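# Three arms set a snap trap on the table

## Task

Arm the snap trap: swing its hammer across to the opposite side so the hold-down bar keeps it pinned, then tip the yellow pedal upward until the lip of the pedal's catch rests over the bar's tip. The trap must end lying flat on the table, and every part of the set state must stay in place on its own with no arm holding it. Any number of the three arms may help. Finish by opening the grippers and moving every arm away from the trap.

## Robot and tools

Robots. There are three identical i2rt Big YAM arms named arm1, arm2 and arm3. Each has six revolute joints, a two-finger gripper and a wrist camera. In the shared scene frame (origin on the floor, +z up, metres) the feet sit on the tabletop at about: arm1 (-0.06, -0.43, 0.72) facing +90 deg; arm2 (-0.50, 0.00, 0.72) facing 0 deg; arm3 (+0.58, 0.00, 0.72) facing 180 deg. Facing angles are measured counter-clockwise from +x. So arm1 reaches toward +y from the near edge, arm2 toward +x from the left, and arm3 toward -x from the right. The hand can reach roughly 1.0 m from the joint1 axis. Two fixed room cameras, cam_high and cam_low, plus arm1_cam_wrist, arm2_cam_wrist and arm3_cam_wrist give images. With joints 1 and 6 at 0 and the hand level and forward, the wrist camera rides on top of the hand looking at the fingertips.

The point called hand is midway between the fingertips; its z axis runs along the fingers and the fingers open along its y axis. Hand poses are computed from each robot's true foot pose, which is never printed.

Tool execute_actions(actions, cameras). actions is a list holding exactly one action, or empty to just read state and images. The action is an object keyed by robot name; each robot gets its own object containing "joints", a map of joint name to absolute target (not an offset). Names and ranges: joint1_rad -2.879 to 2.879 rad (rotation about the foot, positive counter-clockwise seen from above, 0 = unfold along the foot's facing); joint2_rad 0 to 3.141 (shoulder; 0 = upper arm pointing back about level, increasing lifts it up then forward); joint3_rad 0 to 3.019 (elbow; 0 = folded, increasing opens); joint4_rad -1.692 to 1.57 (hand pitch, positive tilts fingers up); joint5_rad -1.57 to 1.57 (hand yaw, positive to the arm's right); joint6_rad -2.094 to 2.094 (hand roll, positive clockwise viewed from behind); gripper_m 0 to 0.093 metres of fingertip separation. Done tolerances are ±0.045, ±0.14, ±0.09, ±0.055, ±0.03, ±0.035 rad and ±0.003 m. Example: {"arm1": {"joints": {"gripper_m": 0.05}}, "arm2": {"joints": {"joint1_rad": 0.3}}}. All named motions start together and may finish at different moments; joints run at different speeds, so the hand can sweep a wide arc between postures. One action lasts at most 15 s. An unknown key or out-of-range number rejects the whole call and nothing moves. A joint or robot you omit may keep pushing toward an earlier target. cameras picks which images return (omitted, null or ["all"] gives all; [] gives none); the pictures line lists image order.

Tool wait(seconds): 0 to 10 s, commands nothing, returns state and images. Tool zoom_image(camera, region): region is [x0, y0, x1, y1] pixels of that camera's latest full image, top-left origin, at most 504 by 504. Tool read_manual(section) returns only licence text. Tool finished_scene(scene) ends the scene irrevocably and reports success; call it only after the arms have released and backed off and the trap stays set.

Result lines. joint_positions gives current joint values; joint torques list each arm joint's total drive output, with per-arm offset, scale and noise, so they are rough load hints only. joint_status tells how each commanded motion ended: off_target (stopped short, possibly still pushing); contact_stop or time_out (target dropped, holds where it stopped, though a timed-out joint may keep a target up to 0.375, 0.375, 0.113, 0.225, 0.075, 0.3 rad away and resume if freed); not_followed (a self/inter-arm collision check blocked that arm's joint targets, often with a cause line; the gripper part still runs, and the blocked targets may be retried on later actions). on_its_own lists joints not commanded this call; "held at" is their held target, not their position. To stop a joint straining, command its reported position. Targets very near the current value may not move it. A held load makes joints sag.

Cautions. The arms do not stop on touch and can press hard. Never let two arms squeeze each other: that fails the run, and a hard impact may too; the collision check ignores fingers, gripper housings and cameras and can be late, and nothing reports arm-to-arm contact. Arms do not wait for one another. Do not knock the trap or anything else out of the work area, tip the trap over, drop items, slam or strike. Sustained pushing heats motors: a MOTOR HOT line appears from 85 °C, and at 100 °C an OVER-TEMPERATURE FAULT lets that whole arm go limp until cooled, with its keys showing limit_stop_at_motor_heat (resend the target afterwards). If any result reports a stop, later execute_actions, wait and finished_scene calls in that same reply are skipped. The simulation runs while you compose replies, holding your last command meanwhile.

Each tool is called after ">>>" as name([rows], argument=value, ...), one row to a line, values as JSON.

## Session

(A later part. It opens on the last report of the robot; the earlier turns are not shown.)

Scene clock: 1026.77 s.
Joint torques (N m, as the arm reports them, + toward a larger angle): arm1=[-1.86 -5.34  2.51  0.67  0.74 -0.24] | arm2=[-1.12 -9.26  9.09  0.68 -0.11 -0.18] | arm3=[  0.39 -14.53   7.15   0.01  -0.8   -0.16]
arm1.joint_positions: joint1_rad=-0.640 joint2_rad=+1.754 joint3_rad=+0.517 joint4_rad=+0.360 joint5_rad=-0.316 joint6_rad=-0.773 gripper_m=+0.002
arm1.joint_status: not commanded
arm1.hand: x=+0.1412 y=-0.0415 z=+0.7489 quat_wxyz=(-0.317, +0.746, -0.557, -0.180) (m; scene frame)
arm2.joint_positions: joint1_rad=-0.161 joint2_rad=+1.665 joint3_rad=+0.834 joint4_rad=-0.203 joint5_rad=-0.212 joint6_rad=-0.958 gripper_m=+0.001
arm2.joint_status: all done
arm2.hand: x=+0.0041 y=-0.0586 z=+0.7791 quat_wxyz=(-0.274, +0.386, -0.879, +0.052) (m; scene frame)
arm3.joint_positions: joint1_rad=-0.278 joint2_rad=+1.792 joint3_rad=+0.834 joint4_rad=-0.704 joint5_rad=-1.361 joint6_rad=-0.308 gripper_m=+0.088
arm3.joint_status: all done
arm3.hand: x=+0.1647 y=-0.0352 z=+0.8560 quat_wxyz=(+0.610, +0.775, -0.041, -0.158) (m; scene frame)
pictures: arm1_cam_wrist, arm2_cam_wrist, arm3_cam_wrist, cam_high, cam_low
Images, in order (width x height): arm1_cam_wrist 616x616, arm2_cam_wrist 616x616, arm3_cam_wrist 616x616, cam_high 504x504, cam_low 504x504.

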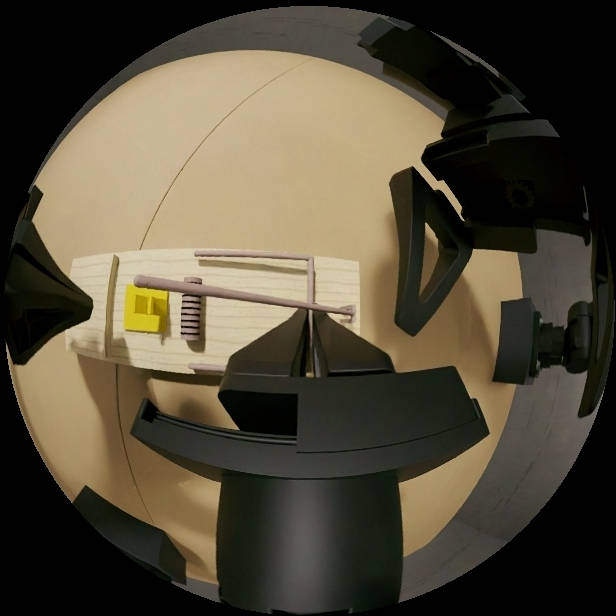

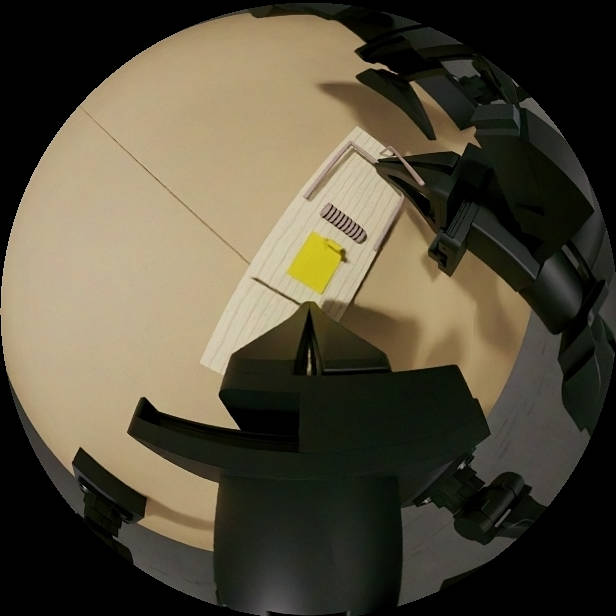

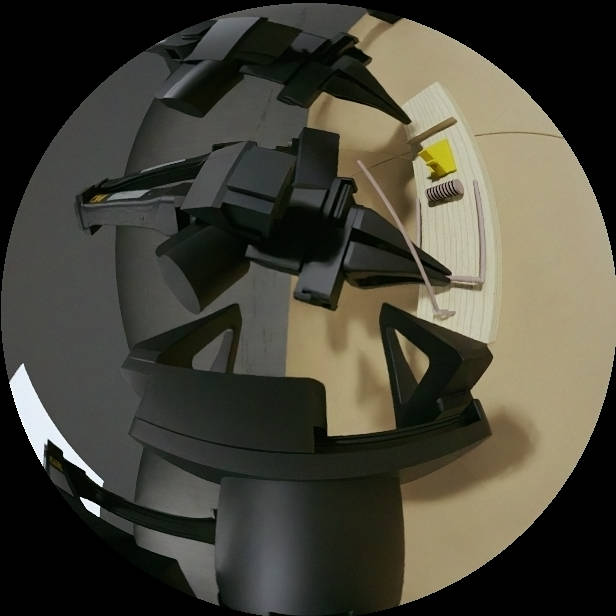

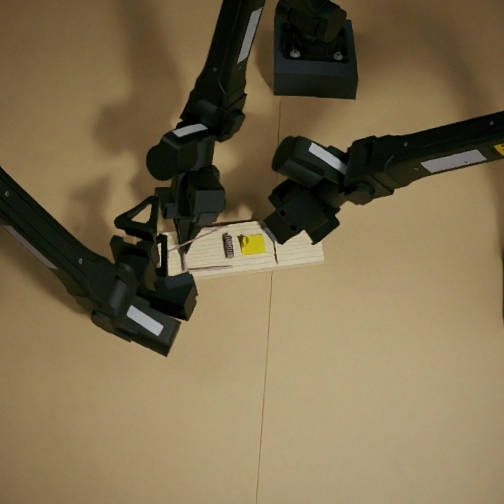

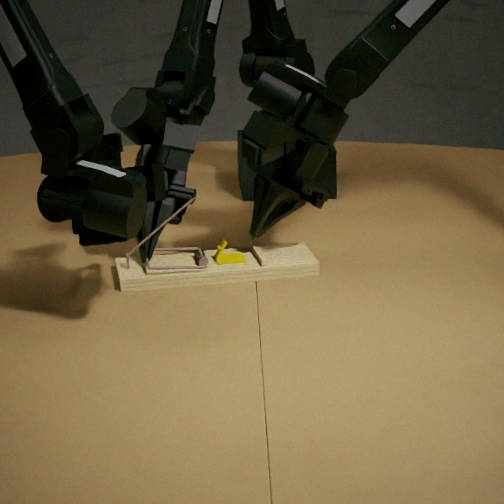

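>>> execute_actions([
  {"arm2": {"joints": {"joint1_rad": -0.11, "joint2_rad": 1.72, "joint3_rad": 1.035, "joint4_rad": -0.50, "joint5_rad": -0.115, "joint6_rad": -1.27}}, "arm3": {"joints": {"joint1_rad": -0.345, "joint2_rad": 2.022, "joint3_rad": 1.058, "joint5_rad": -1.268, "gripper_m": 0.02}}},
])

Scene clock: 1138.77 s.
Joint torques (N m, as the arm reports them, + toward a larger angle): arm1=[-2.03 -5.4   2.54  0.64  0.79 -0.24] | arm2=[ -1.04 -10.23   9.85   0.35  -0.07  -0.15] | arm3=[ -0.03 -17.38   7.21   0.05  -0.54  -0.15]
arm1.joint_positions: joint1_rad=-0.640 joint2_rad=+1.754 joint3_rad=+0.517 joint4_rad=+0.360 joint5_rad=-0.316 joint6_rad=-0.773 gripper_m=+0.002
arm1.joint_status: not commanded
arm1.hand: x=+0.1412 y=-0.0415 z=+0.7489 quat_wxyz=(-0.317, +0.746, -0.557, -0.180) (m; scene frame)
arm2.joint_positions: joint1_rad=-0.110 joint2_rad=+1.721 joint3_rad=+0.999 joint4_rad=-0.493 joint5_rad=-0.118 joint6_rad=-1.257 gripper_m=+0.001
arm2.joint_status: all done
arm2.hand: x=+0.0155 y=-0.0502 z=+0.7812 quat_wxyz=(-0.170, +0.531, -0.827, +0.063) (m; scene frame)
arm3.joint_positions: joint1_rad=-0.343 joint2_rad=+2.007 joint3_rad=+1.034 joint4_rad=-0.705 joint5_rad=-1.271 joint6_rad=-0.309 gripper_m=+0.020
arm3.joint_status: all done
arm3.hand: x=+0.1062 y=+0.0194 z=+0.7969 quat_wxyz=(+0.573, +0.801, -0.070, -0.158) (m; scene frame)
pictures: arm1_cam_wrist, arm2_cam_wrist, arm3_cam_wrist, cam_high, cam_low
Images, in order (width x height): arm1_cam_wrist 616x616, arm2_cam_wrist 616x616, arm3_cam_wrist 616x616, cam_high 504x504, cam_low 504x504.

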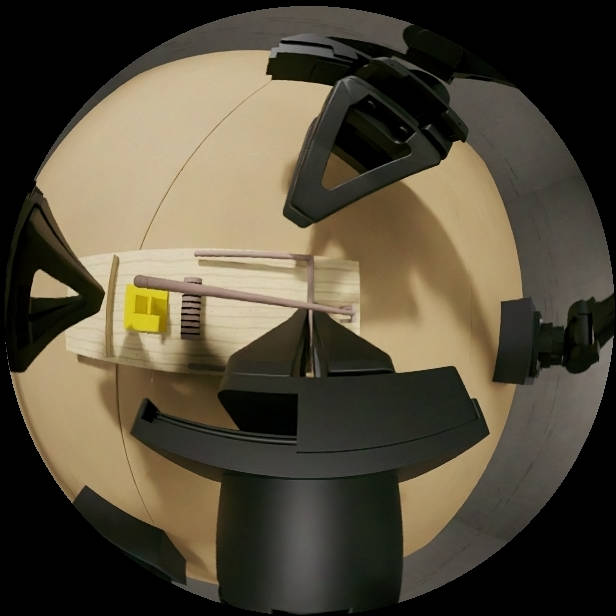

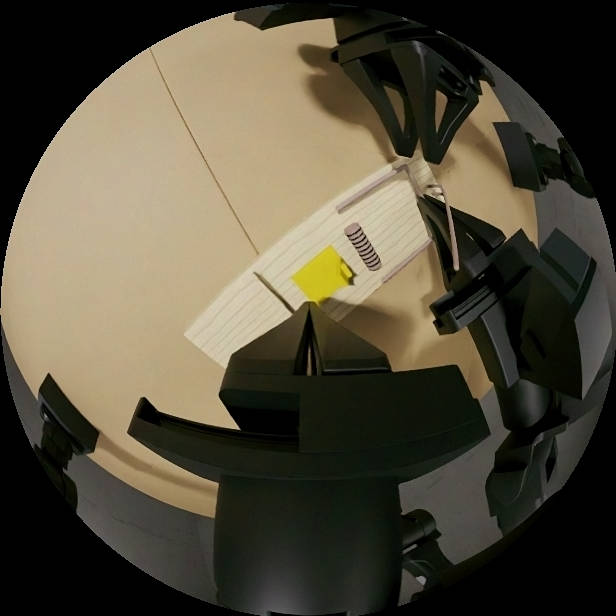

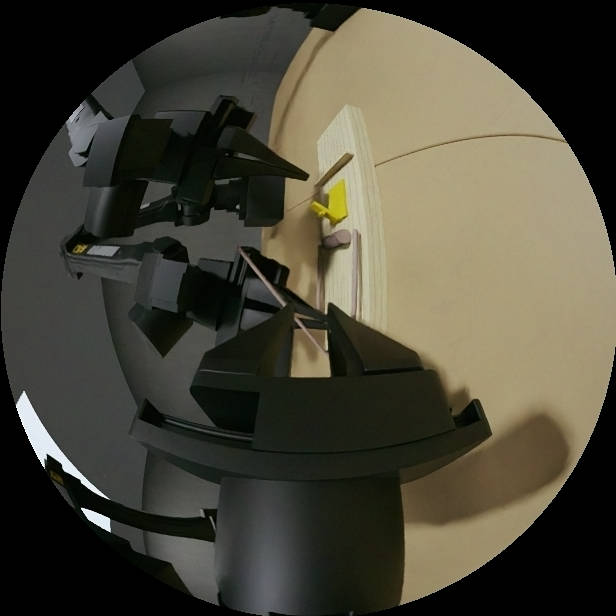

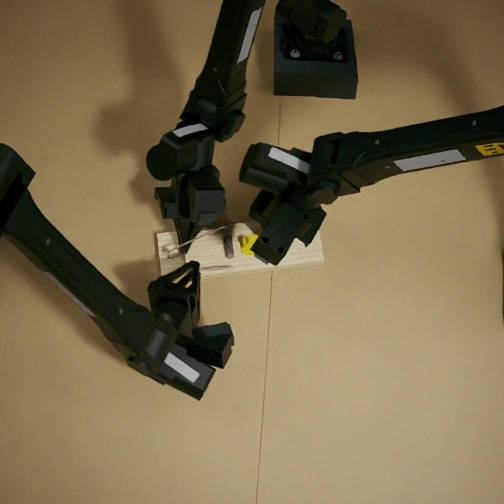

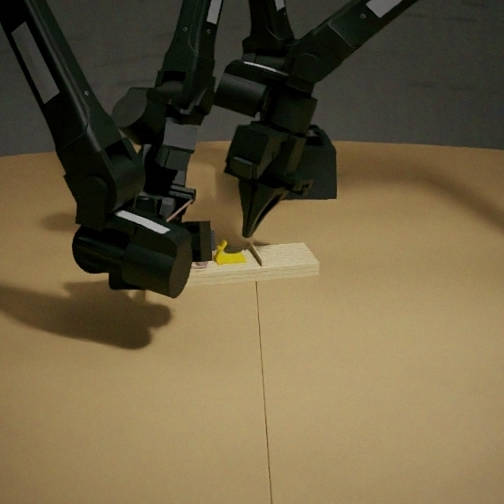

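>>> zoom_image(camera="arm3_cam_wrist", region=[230, 140, 430, 380])

>>> zoom_image(camera="arm2_cam_wrist", region=[240, 130, 480, 340])

>>> zoom_image(camera="arm1_cam_wrist", region=[180, 150, 400, 340])

Region (230, 140, 430, 380) of arm3_cam_wrist's 616x616 image, scaled by 2.100, with more detail than that image has.

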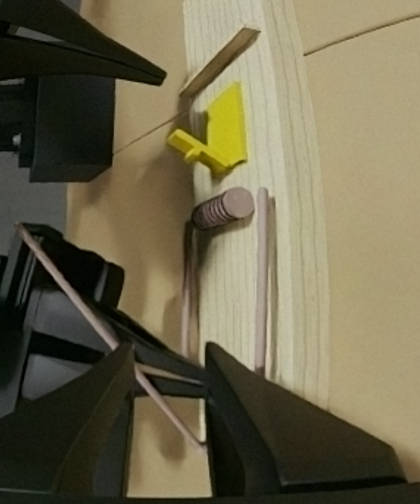

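Region (240, 130, 480, 340) of arm2_cam_wrist's 616x616 image, scaled by 2.100, with more detail than that image has; it fills the top 441 rows of this view, and the rest is white.

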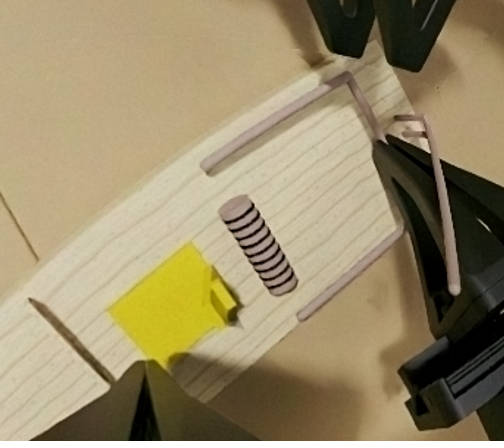

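Region (180, 150, 400, 340) of arm1_cam_wrist's 616x616 image, scaled by 2.291, with more detail than that image has; it fills the top 435 rows of this view, and the rest is white.

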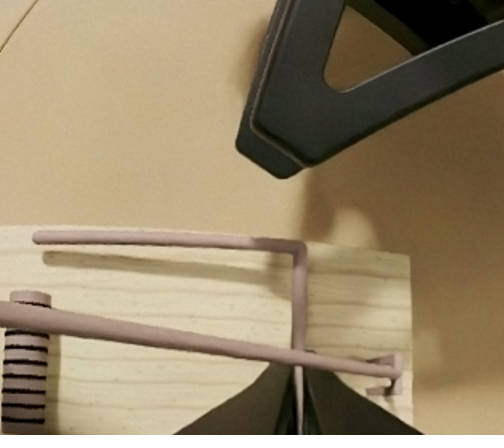

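>>> zoom_image(camera="arm2_cam_wrist", region=[280, 215, 400, 325])

>>> zoom_image(camera="arm3_cam_wrist", region=[270, 150, 380, 260])

>>> zoom_image(camera="cam_low", region=[190, 200, 290, 290])

Region (280, 215, 400, 325) of arm2_cam_wrist's 616x616 image, scaled by 4.200, with more detail than that image has; it fills the top 462 rows of this view, and the rest is white.

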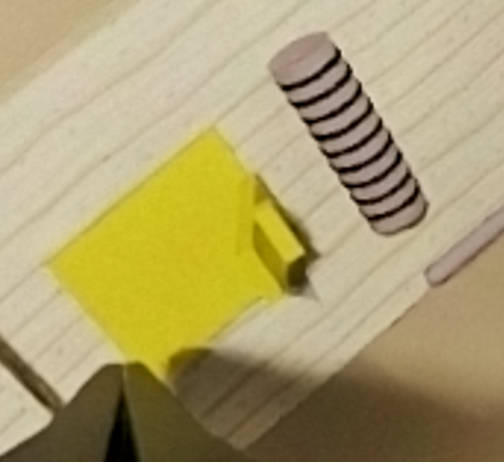

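Region (270, 150, 380, 260) of arm3_cam_wrist's 616x616 image, scaled by 4.582, with more detail than that image has.

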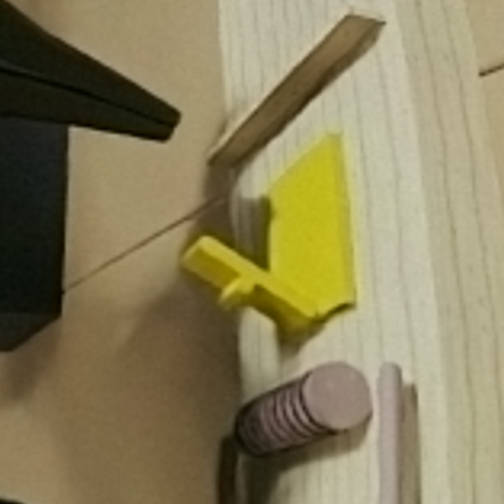

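Region (190, 200, 290, 290) of cam_low's 504x504 image, scaled by 5.040, with more detail than that image has; it fills the top 454 rows of this view, and the rest is white.

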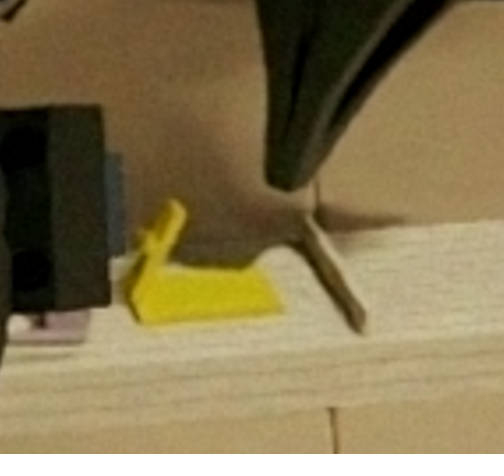

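>>> execute_actions([
  {"arm2": {"joints": {"joint2_rad": 1.76, "joint4_rad": -0.402, "joint6_rad": -1.59}}, "arm3": {"joints": {"joint1_rad": -0.284, "joint5_rad": -1.162, "joint6_rad": -0.19}}},
])

Scene clock: 1203.40 s.
Joint torques (N m, as the arm reports them, + toward a larger angle): arm1=[-1.68 -5.03  2.57  0.66  0.76 -0.25] | arm2=[-1.45 -9.82  9.83  1.36 -0.07 -0.16] | arm3=[  0.24 -17.4    7.07   0.03  -0.44  -0.03]
arm1.joint_positions: joint1_rad=-0.640 joint2_rad=+1.754 joint3_rad=+0.517 joint4_rad=+0.360 joint5_rad=-0.316 joint6_rad=-0.773 gripper_m=+0.002
arm1.joint_status: not commanded
arm1.hand: x=+0.1412 y=-0.0415 z=+0.7489 quat_wxyz=(-0.317, +0.746, -0.557, -0.180) (m; scene frame)
arm2.joint_positions: joint1_rad=-0.110 joint2_rad=+1.752 joint3_rad=+0.999 joint4_rad=-0.414 joint5_rad=-0.118 joint6_rad=-1.578 gripper_m=+0.001
arm2.joint_status: all done
arm2.hand: x=+0.0295 y=-0.0521 z=+0.7727 quat_wxyz=(-0.173, +0.655, -0.728, +0.108) (m; scene frame)
arm3.joint_positions: joint1_rad=-0.286 joint2_rad=+2.007 joint3_rad=+1.034 joint4_rad=-0.705 joint5_rad=-1.167 joint6_rad=-0.197 gripper_m=+0.020
arm3.joint_status: all done
arm3.hand: x=+0.1098 y=-0.0022 z=+0.7803 quat_wxyz=(+0.544, +0.828, -0.091, -0.097) (m; scene frame)
pictures: arm1_cam_wrist, arm2_cam_wrist, arm3_cam_wrist, cam_high, cam_low
Images, in order (width x height): arm1_cam_wrist 616x616, arm2_cam_wrist 616x616, arm3_cam_wrist 616x616, cam_high 504x504, cam_low 504x504.

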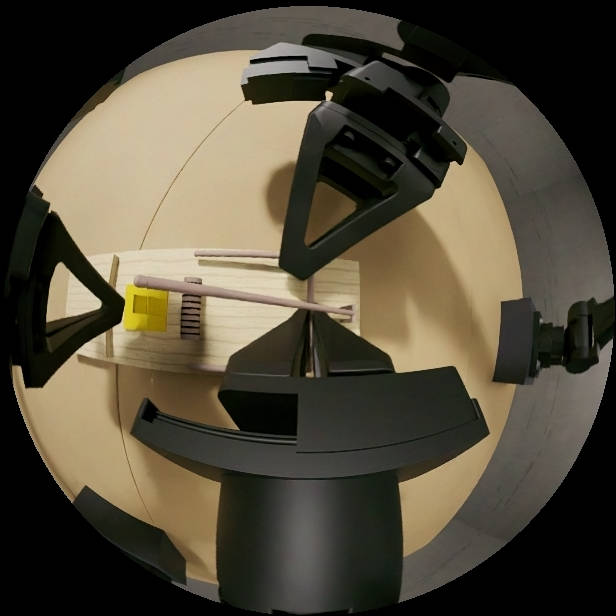

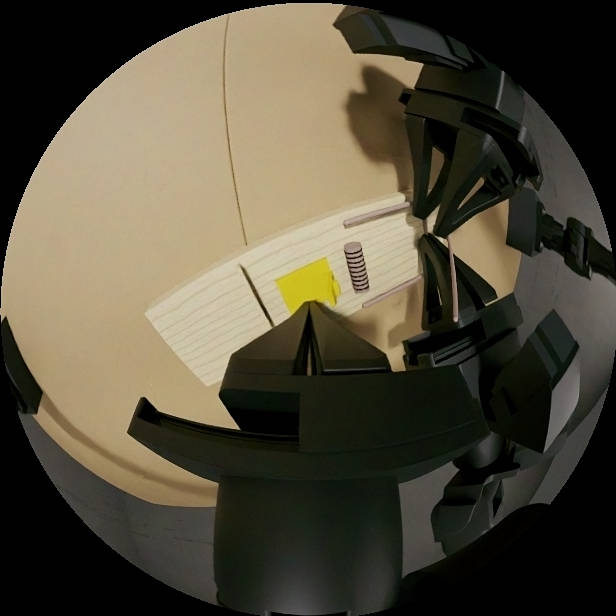

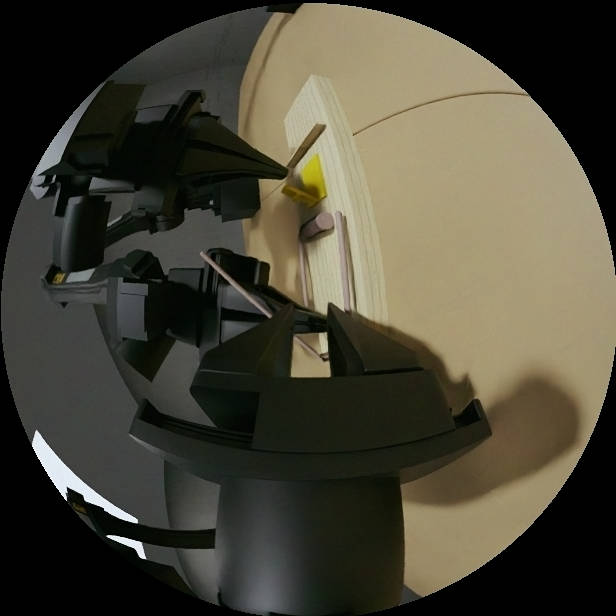

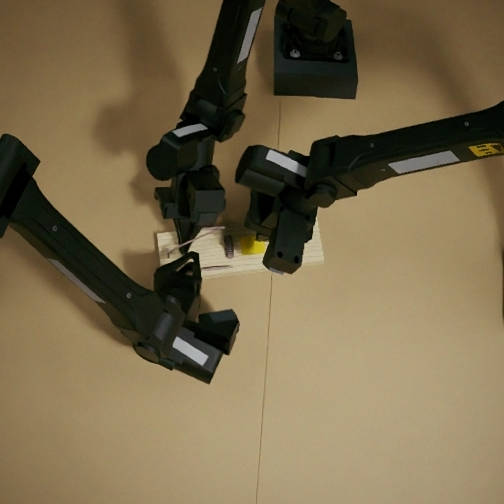

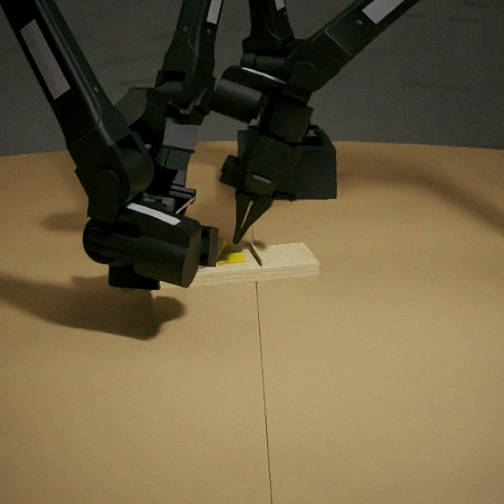

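>>> zoom_image(camera="arm2_cam_wrist", region=[330, 150, 490, 320])

>>> zoom_image(camera="arm3_cam_wrist", region=[240, 140, 400, 370])

>>> zoom_image(camera="arm1_cam_wrist", region=[230, 210, 390, 340])

Region (330, 150, 490, 320) of arm2_cam_wrist's 616x616 image, scaled by 2.965, with more detail than that image has; it fills the left 474 columns of this view, and the rest is white.

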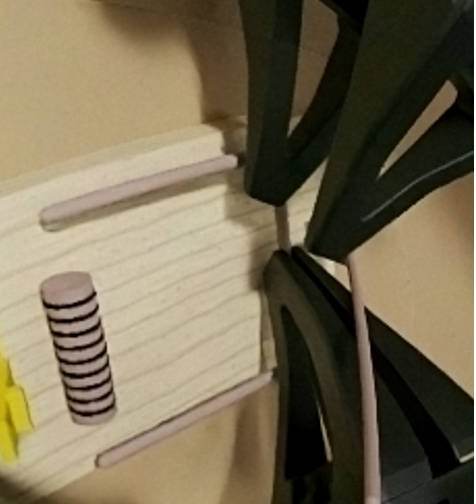

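Region (240, 140, 400, 370) of arm3_cam_wrist's 616x616 image, scaled by 2.191, with more detail than that image has; it fills the left 351 columns of this view, and the rest is white.

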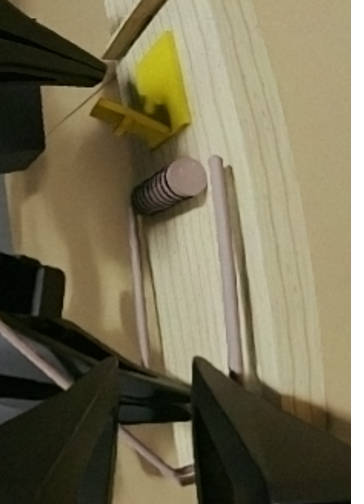

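Region (230, 210, 390, 340) of arm1_cam_wrist's 616x616 image, scaled by 3.150, with more detail than that image has; it fills the top 410 rows of this view, and the rest is white.

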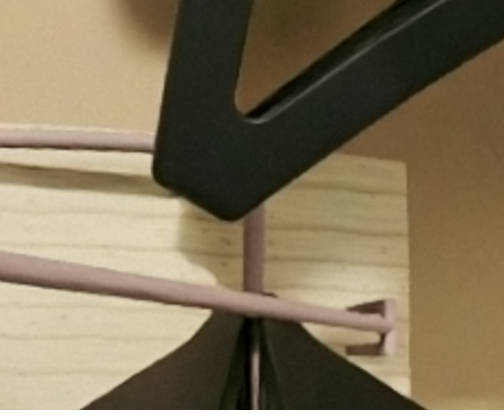

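>>> execute_actions([
  {"arm1": {"joints": {"joint1_rad": -0.648, "gripper_m": 0.01}}, "arm2": {"joints": {"joint2_rad": 1.772, "joint6_rad": -1.75}}, "arm3": {"joints": {"joint2_rad": 2.138, "joint3_rad": 1.012, "joint4_rad": -0.665}}},
])

Scene clock: 1264.97 s.
Joint torques (N m, as the arm reports them, + toward a larger angle): arm1=[-1.59 -5.89  2.26  0.64  0.4  -0.18] | arm2=[-1.41 -9.52  9.65  1.33 -0.08 -0.14] | arm3=[  0.36 -11.12   2.95   0.74   1.53  -0.07]
arm1.joint_positions: joint1_rad=-0.640 joint2_rad=+1.759 joint3_rad=+0.521 joint4_rad=+0.361 joint5_rad=-0.308 joint6_rad=-0.778 gripper_m=+0.010
arm1.joint_status: all done
arm1.hand: x=+0.1432 y=-0.0409 z=+0.7475 quat_wxyz=(-0.318, +0.747, -0.557, -0.175) (m; scene frame)
arm2.joint_positions: joint1_rad=-0.110 joint2_rad=+1.759 joint3_rad=+0.999 joint4_rad=-0.414 joint5_rad=-0.118 joint6_rad=-1.737 gripper_m=+0.001
arm2.joint_status: all done
arm2.hand: x=+0.0286 y=-0.0519 z=+0.7692 quat_wxyz=(-0.162, +0.711, -0.674, +0.118) (m; scene frame)
arm3.joint_positions: joint1_rad=-0.287 joint2_rad=+2.043 joint3_rad=+1.034 joint4_rad=-0.676 joint5_rad=-1.213 joint6_rad=-0.193 gripper_m=+0.020
arm3.joint_status: all done
arm3.hand: x=+0.1094 y=-0.0050 z=+0.7721 quat_wxyz=(+0.563, +0.815, -0.095, -0.099) (m; scene frame)
pictures: arm1_cam_wrist, arm2_cam_wrist, arm3_cam_wrist, cam_high, cam_low
Images, in order (width x height): arm1_cam_wrist 616x616, arm2_cam_wrist 616x616, arm3_cam_wrist 616x616, cam_high 504x504, cam_low 504x504.

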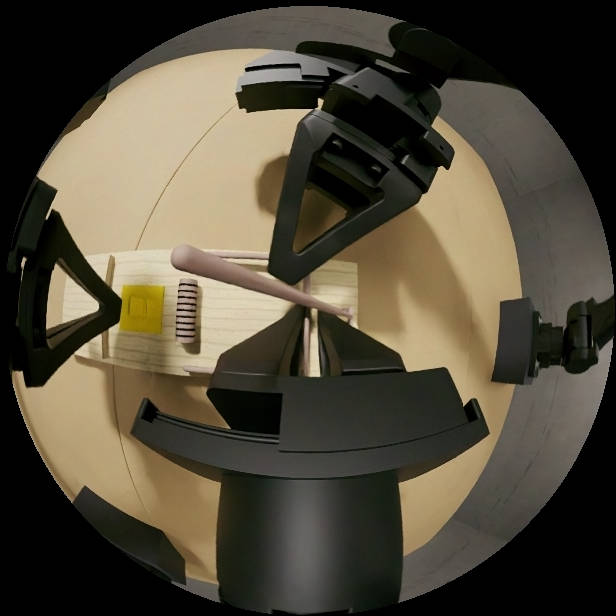

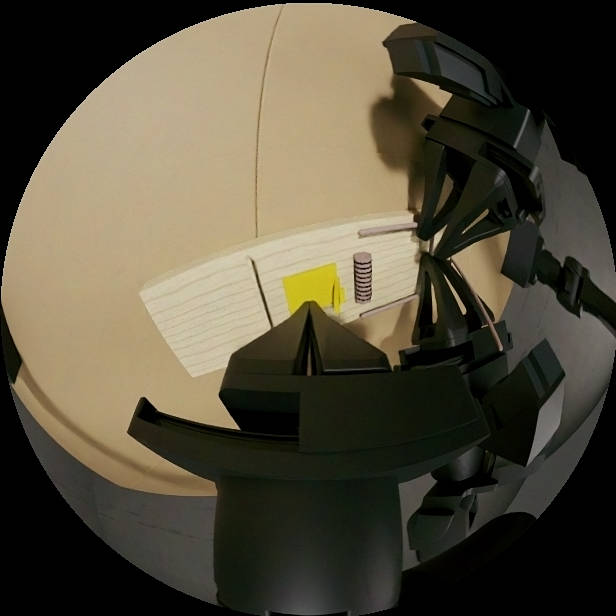

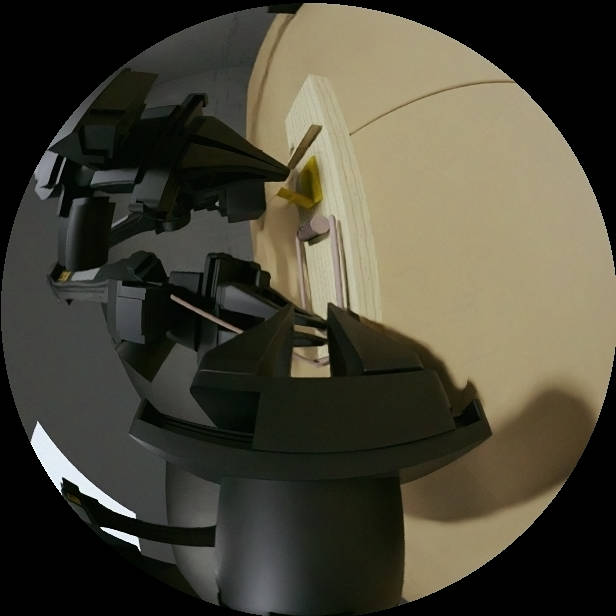

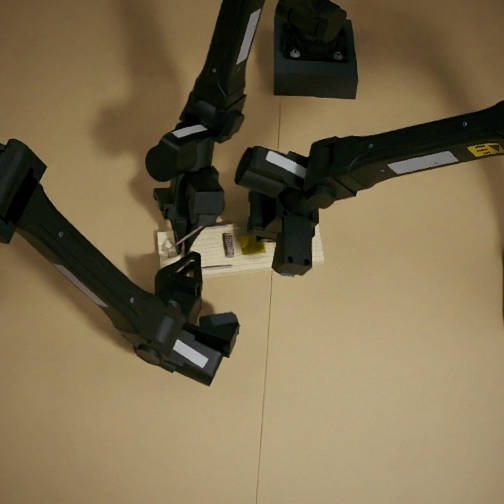

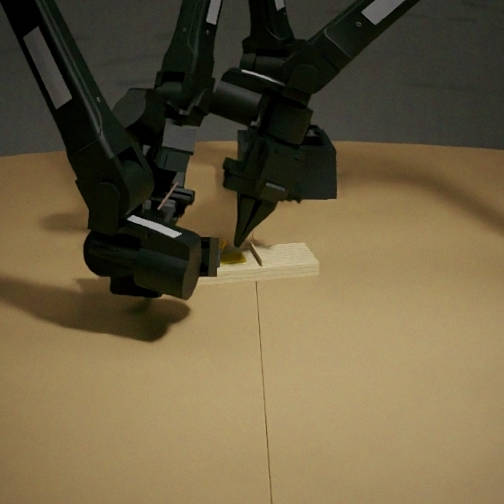

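>>> execute_actions([
  {"arm1": {"joints": {"joint1_rad": -0.685, "joint2_rad": 1.55, "joint3_rad": 0.478, "joint4_rad": 0.245}}},
])

Scene clock: 1274.23 s.
Joint torques (N m, as the arm reports them, + toward a larger angle): arm1=[-1.36 -7.62  6.49  1.36 -0.06 -0.13] | arm2=[-1.32 -9.62  9.64  1.24 -0.08 -0.16] | arm3=[  0.4  -11.18   2.94   0.74   1.63  -0.07]
arm1.joint_positions: joint1_rad=-0.680 joint2_rad=+1.543 joint3_rad=+0.473 joint4_rad=+0.257 joint5_rad=-0.296 joint6_rad=-0.782 gripper_m=+0.010
arm1.joint_status: all done
arm1.hand: x=+0.1545 y=-0.0580 z=+0.8045 quat_wxyz=(-0.352, +0.731, -0.561, -0.163) (m; scene frame)
arm2.joint_positions: joint1_rad=-0.110 joint2_rad=+1.759 joint3_rad=+0.999 joint4_rad=-0.414 joint5_rad=-0.118 joint6_rad=-1.738 gripper_m=+0.001
arm2.joint_status: not commanded
arm2.hand: x=+0.0286 y=-0.0519 z=+0.7692 quat_wxyz=(-0.162, +0.711, -0.674, +0.118) (m; scene frame)
arm3.joint_positions: joint1_rad=-0.287 joint2_rad=+2.044 joint3_rad=+1.034 joint4_rad=-0.676 joint5_rad=-1.215 joint6_rad=-0.193 gripper_m=+0.020
arm3.joint_status: not commanded
arm3.hand: x=+0.1094 y=-0.0051 z=+0.7721 quat_wxyz=(+0.564, +0.814, -0.096, -0.099) (m; scene frame)
pictures: arm1_cam_wrist, arm2_cam_wrist, arm3_cam_wrist, cam_high, cam_low
Images, in order (width x height): arm1_cam_wrist 616x616, arm2_cam_wrist 616x616, arm3_cam_wrist 616x616, cam_high 504x504, cam_low 504x504.

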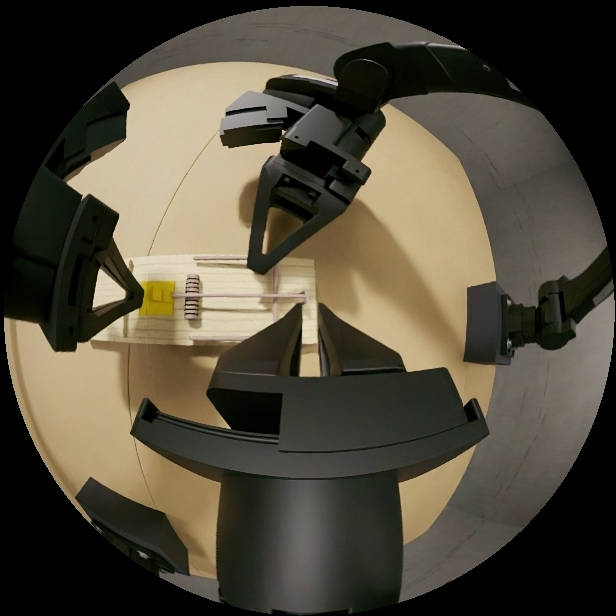

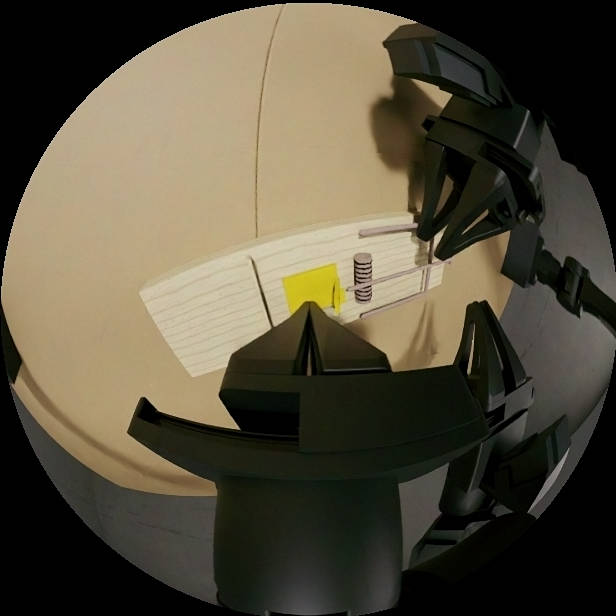

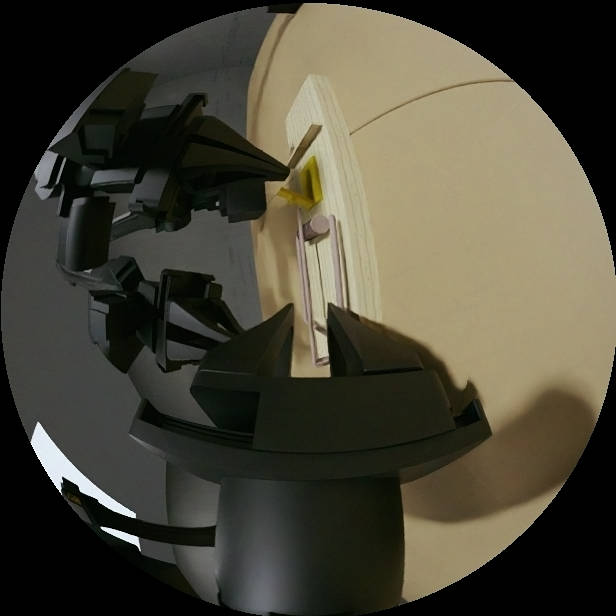

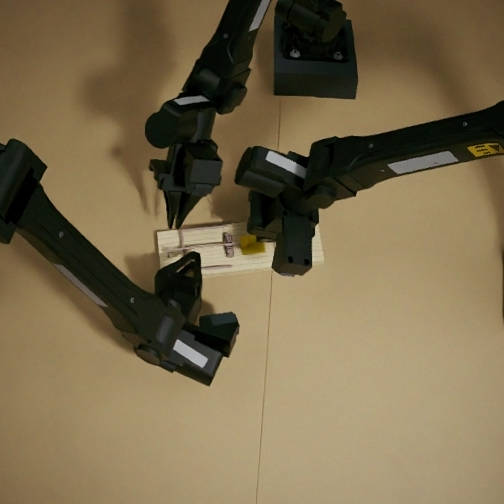

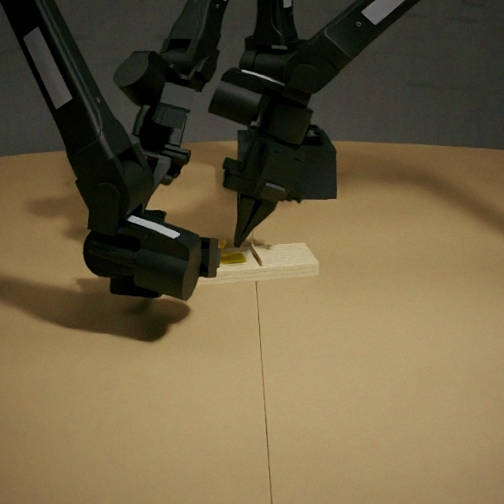

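The bar lies over the hammer. Checking the catch geometry.

>>> zoom_image(camera="arm3_cam_wrist", region=[250, 145, 350, 255])

>>> zoom_image(camera="arm2_cam_wrist", region=[275, 245, 395, 335])

Region (250, 145, 350, 255) of arm3_cam_wrist's 616x616 image, scaled by 4.582, with more detail than that image has; it fills the left 458 columns of this view, and the rest is white.

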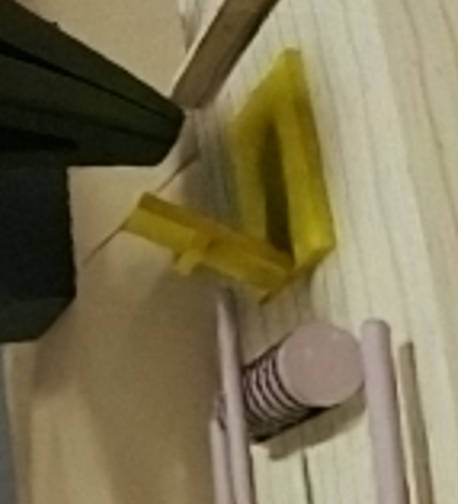

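Region (275, 245, 395, 335) of arm2_cam_wrist's 616x616 image, scaled by 4.200, with more detail than that image has; it fills the top 378 rows of this view, and the rest is white.

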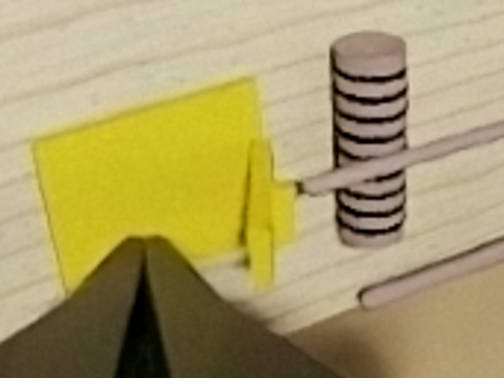

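>>> execute_actions([
  {"arm1": {"joints": {"joint2_rad": 1.42, "joint3_rad": 0.36, "joint4_rad": 0.2}}, "arm2": {"joints": {"joint1_rad": -0.088, "joint2_rad": 1.795, "joint4_rad": -0.28}}},
])

>>> zoom_image(camera="arm3_cam_wrist", region=[250, 145, 350, 255])

>>> zoom_image(camera="arm2_cam_wrist", region=[250, 245, 390, 345])

Scene clock: 1292.33 s.
Joint torques (N m, as the arm reports them, + toward a larger angle): arm1=[-0.85 -6.72  6.14  1.22 -0.2  -0.17] | arm2=[ -0.78 -10.37   9.64   1.85  -0.11  -0.14] | arm3=[  0.35 -11.19   2.93   0.75   1.63  -0.07]
arm1.joint_positions: joint1_rad=-0.688 joint2_rad=+1.420 joint3_rad=+0.360 joint4_rad=+0.213 joint5_rad=-0.292 joint6_rad=-0.781 gripper_m=+0.010
arm1.joint_status: all done
arm1.hand: x=+0.1283 y=-0.0997 z=+0.8053 quat_wxyz=(-0.338, +0.731, -0.571, -0.160) (m; scene frame)
arm2.joint_positions: joint1_rad=-0.096 joint2_rad=+1.788 joint3_rad=+0.999 joint4_rad=-0.302 joint5_rad=-0.117 joint6_rad=-1.739 gripper_m=+0.001
arm2.joint_status: all done
arm2.hand: x=+0.0501 y=-0.0470 z=+0.7655 quat_wxyz=(-0.186, +0.711, -0.661, +0.150) (m; scene frame)
arm3.joint_positions: joint1_rad=-0.287 joint2_rad=+2.044 joint3_rad=+1.034 joint4_rad=-0.676 joint5_rad=-1.215 joint6_rad=-0.193 gripper_m=+0.020
arm3.joint_status: not commanded
arm3.hand: x=+0.1094 y=-0.0051 z=+0.7721 quat_wxyz=(+0.564, +0.814, -0.096, -0.099) (m; scene frame)
pictures: arm1_cam_wrist, arm2_cam_wrist, arm3_cam_wrist, cam_high, cam_low
Images, in order (width x height): arm1_cam_wrist 616x616, arm2_cam_wrist 616x616, arm3_cam_wrist 616x616, cam_high 504x504, cam_low 504x504.

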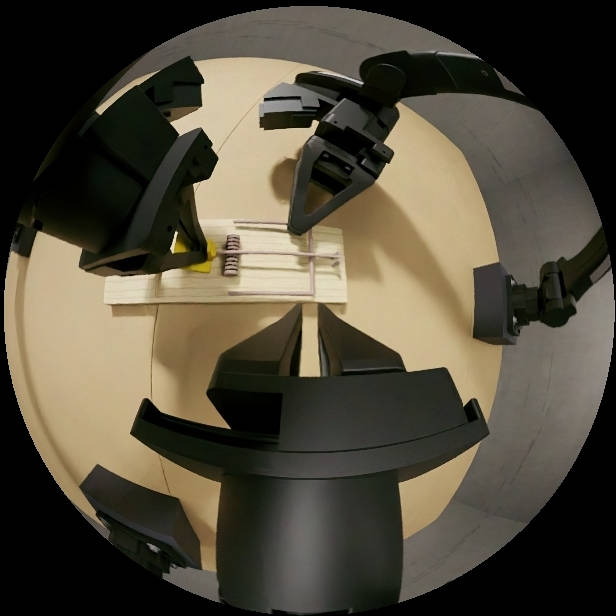

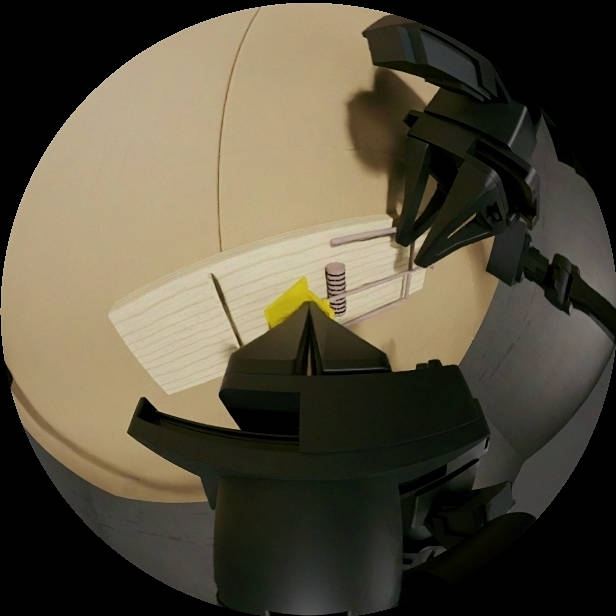

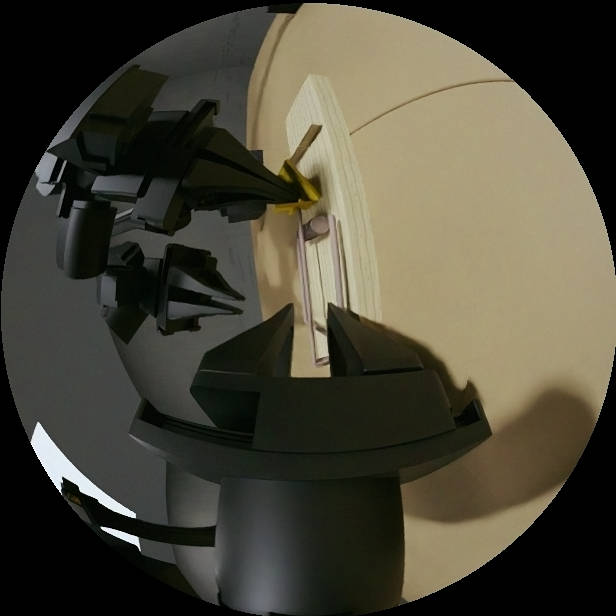

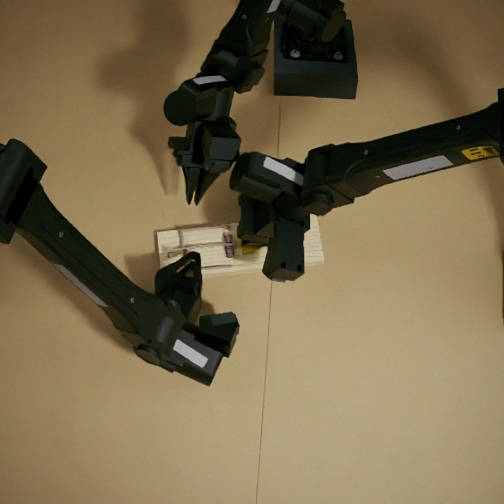

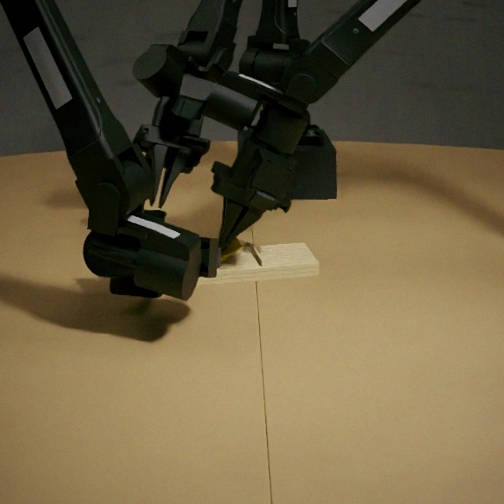

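Region (250, 145, 350, 255) of arm3_cam_wrist's 616x616 image, scaled by 4.582, with more detail than that image has; it fills the left 458 columns of this view, and the rest is white.

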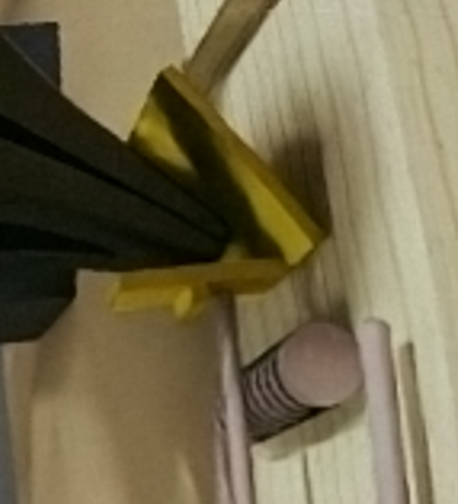

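Region (250, 245, 390, 345) of arm2_cam_wrist's 616x616 image, scaled by 3.600, with more detail than that image has; it fills the top 360 rows of this view, and the rest is white.

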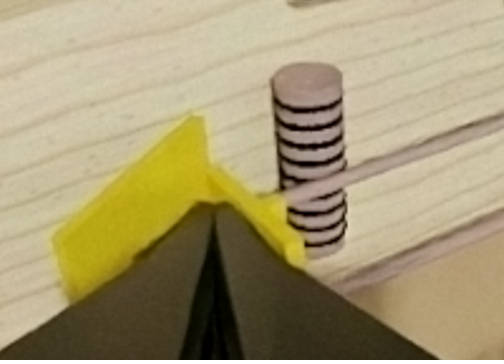

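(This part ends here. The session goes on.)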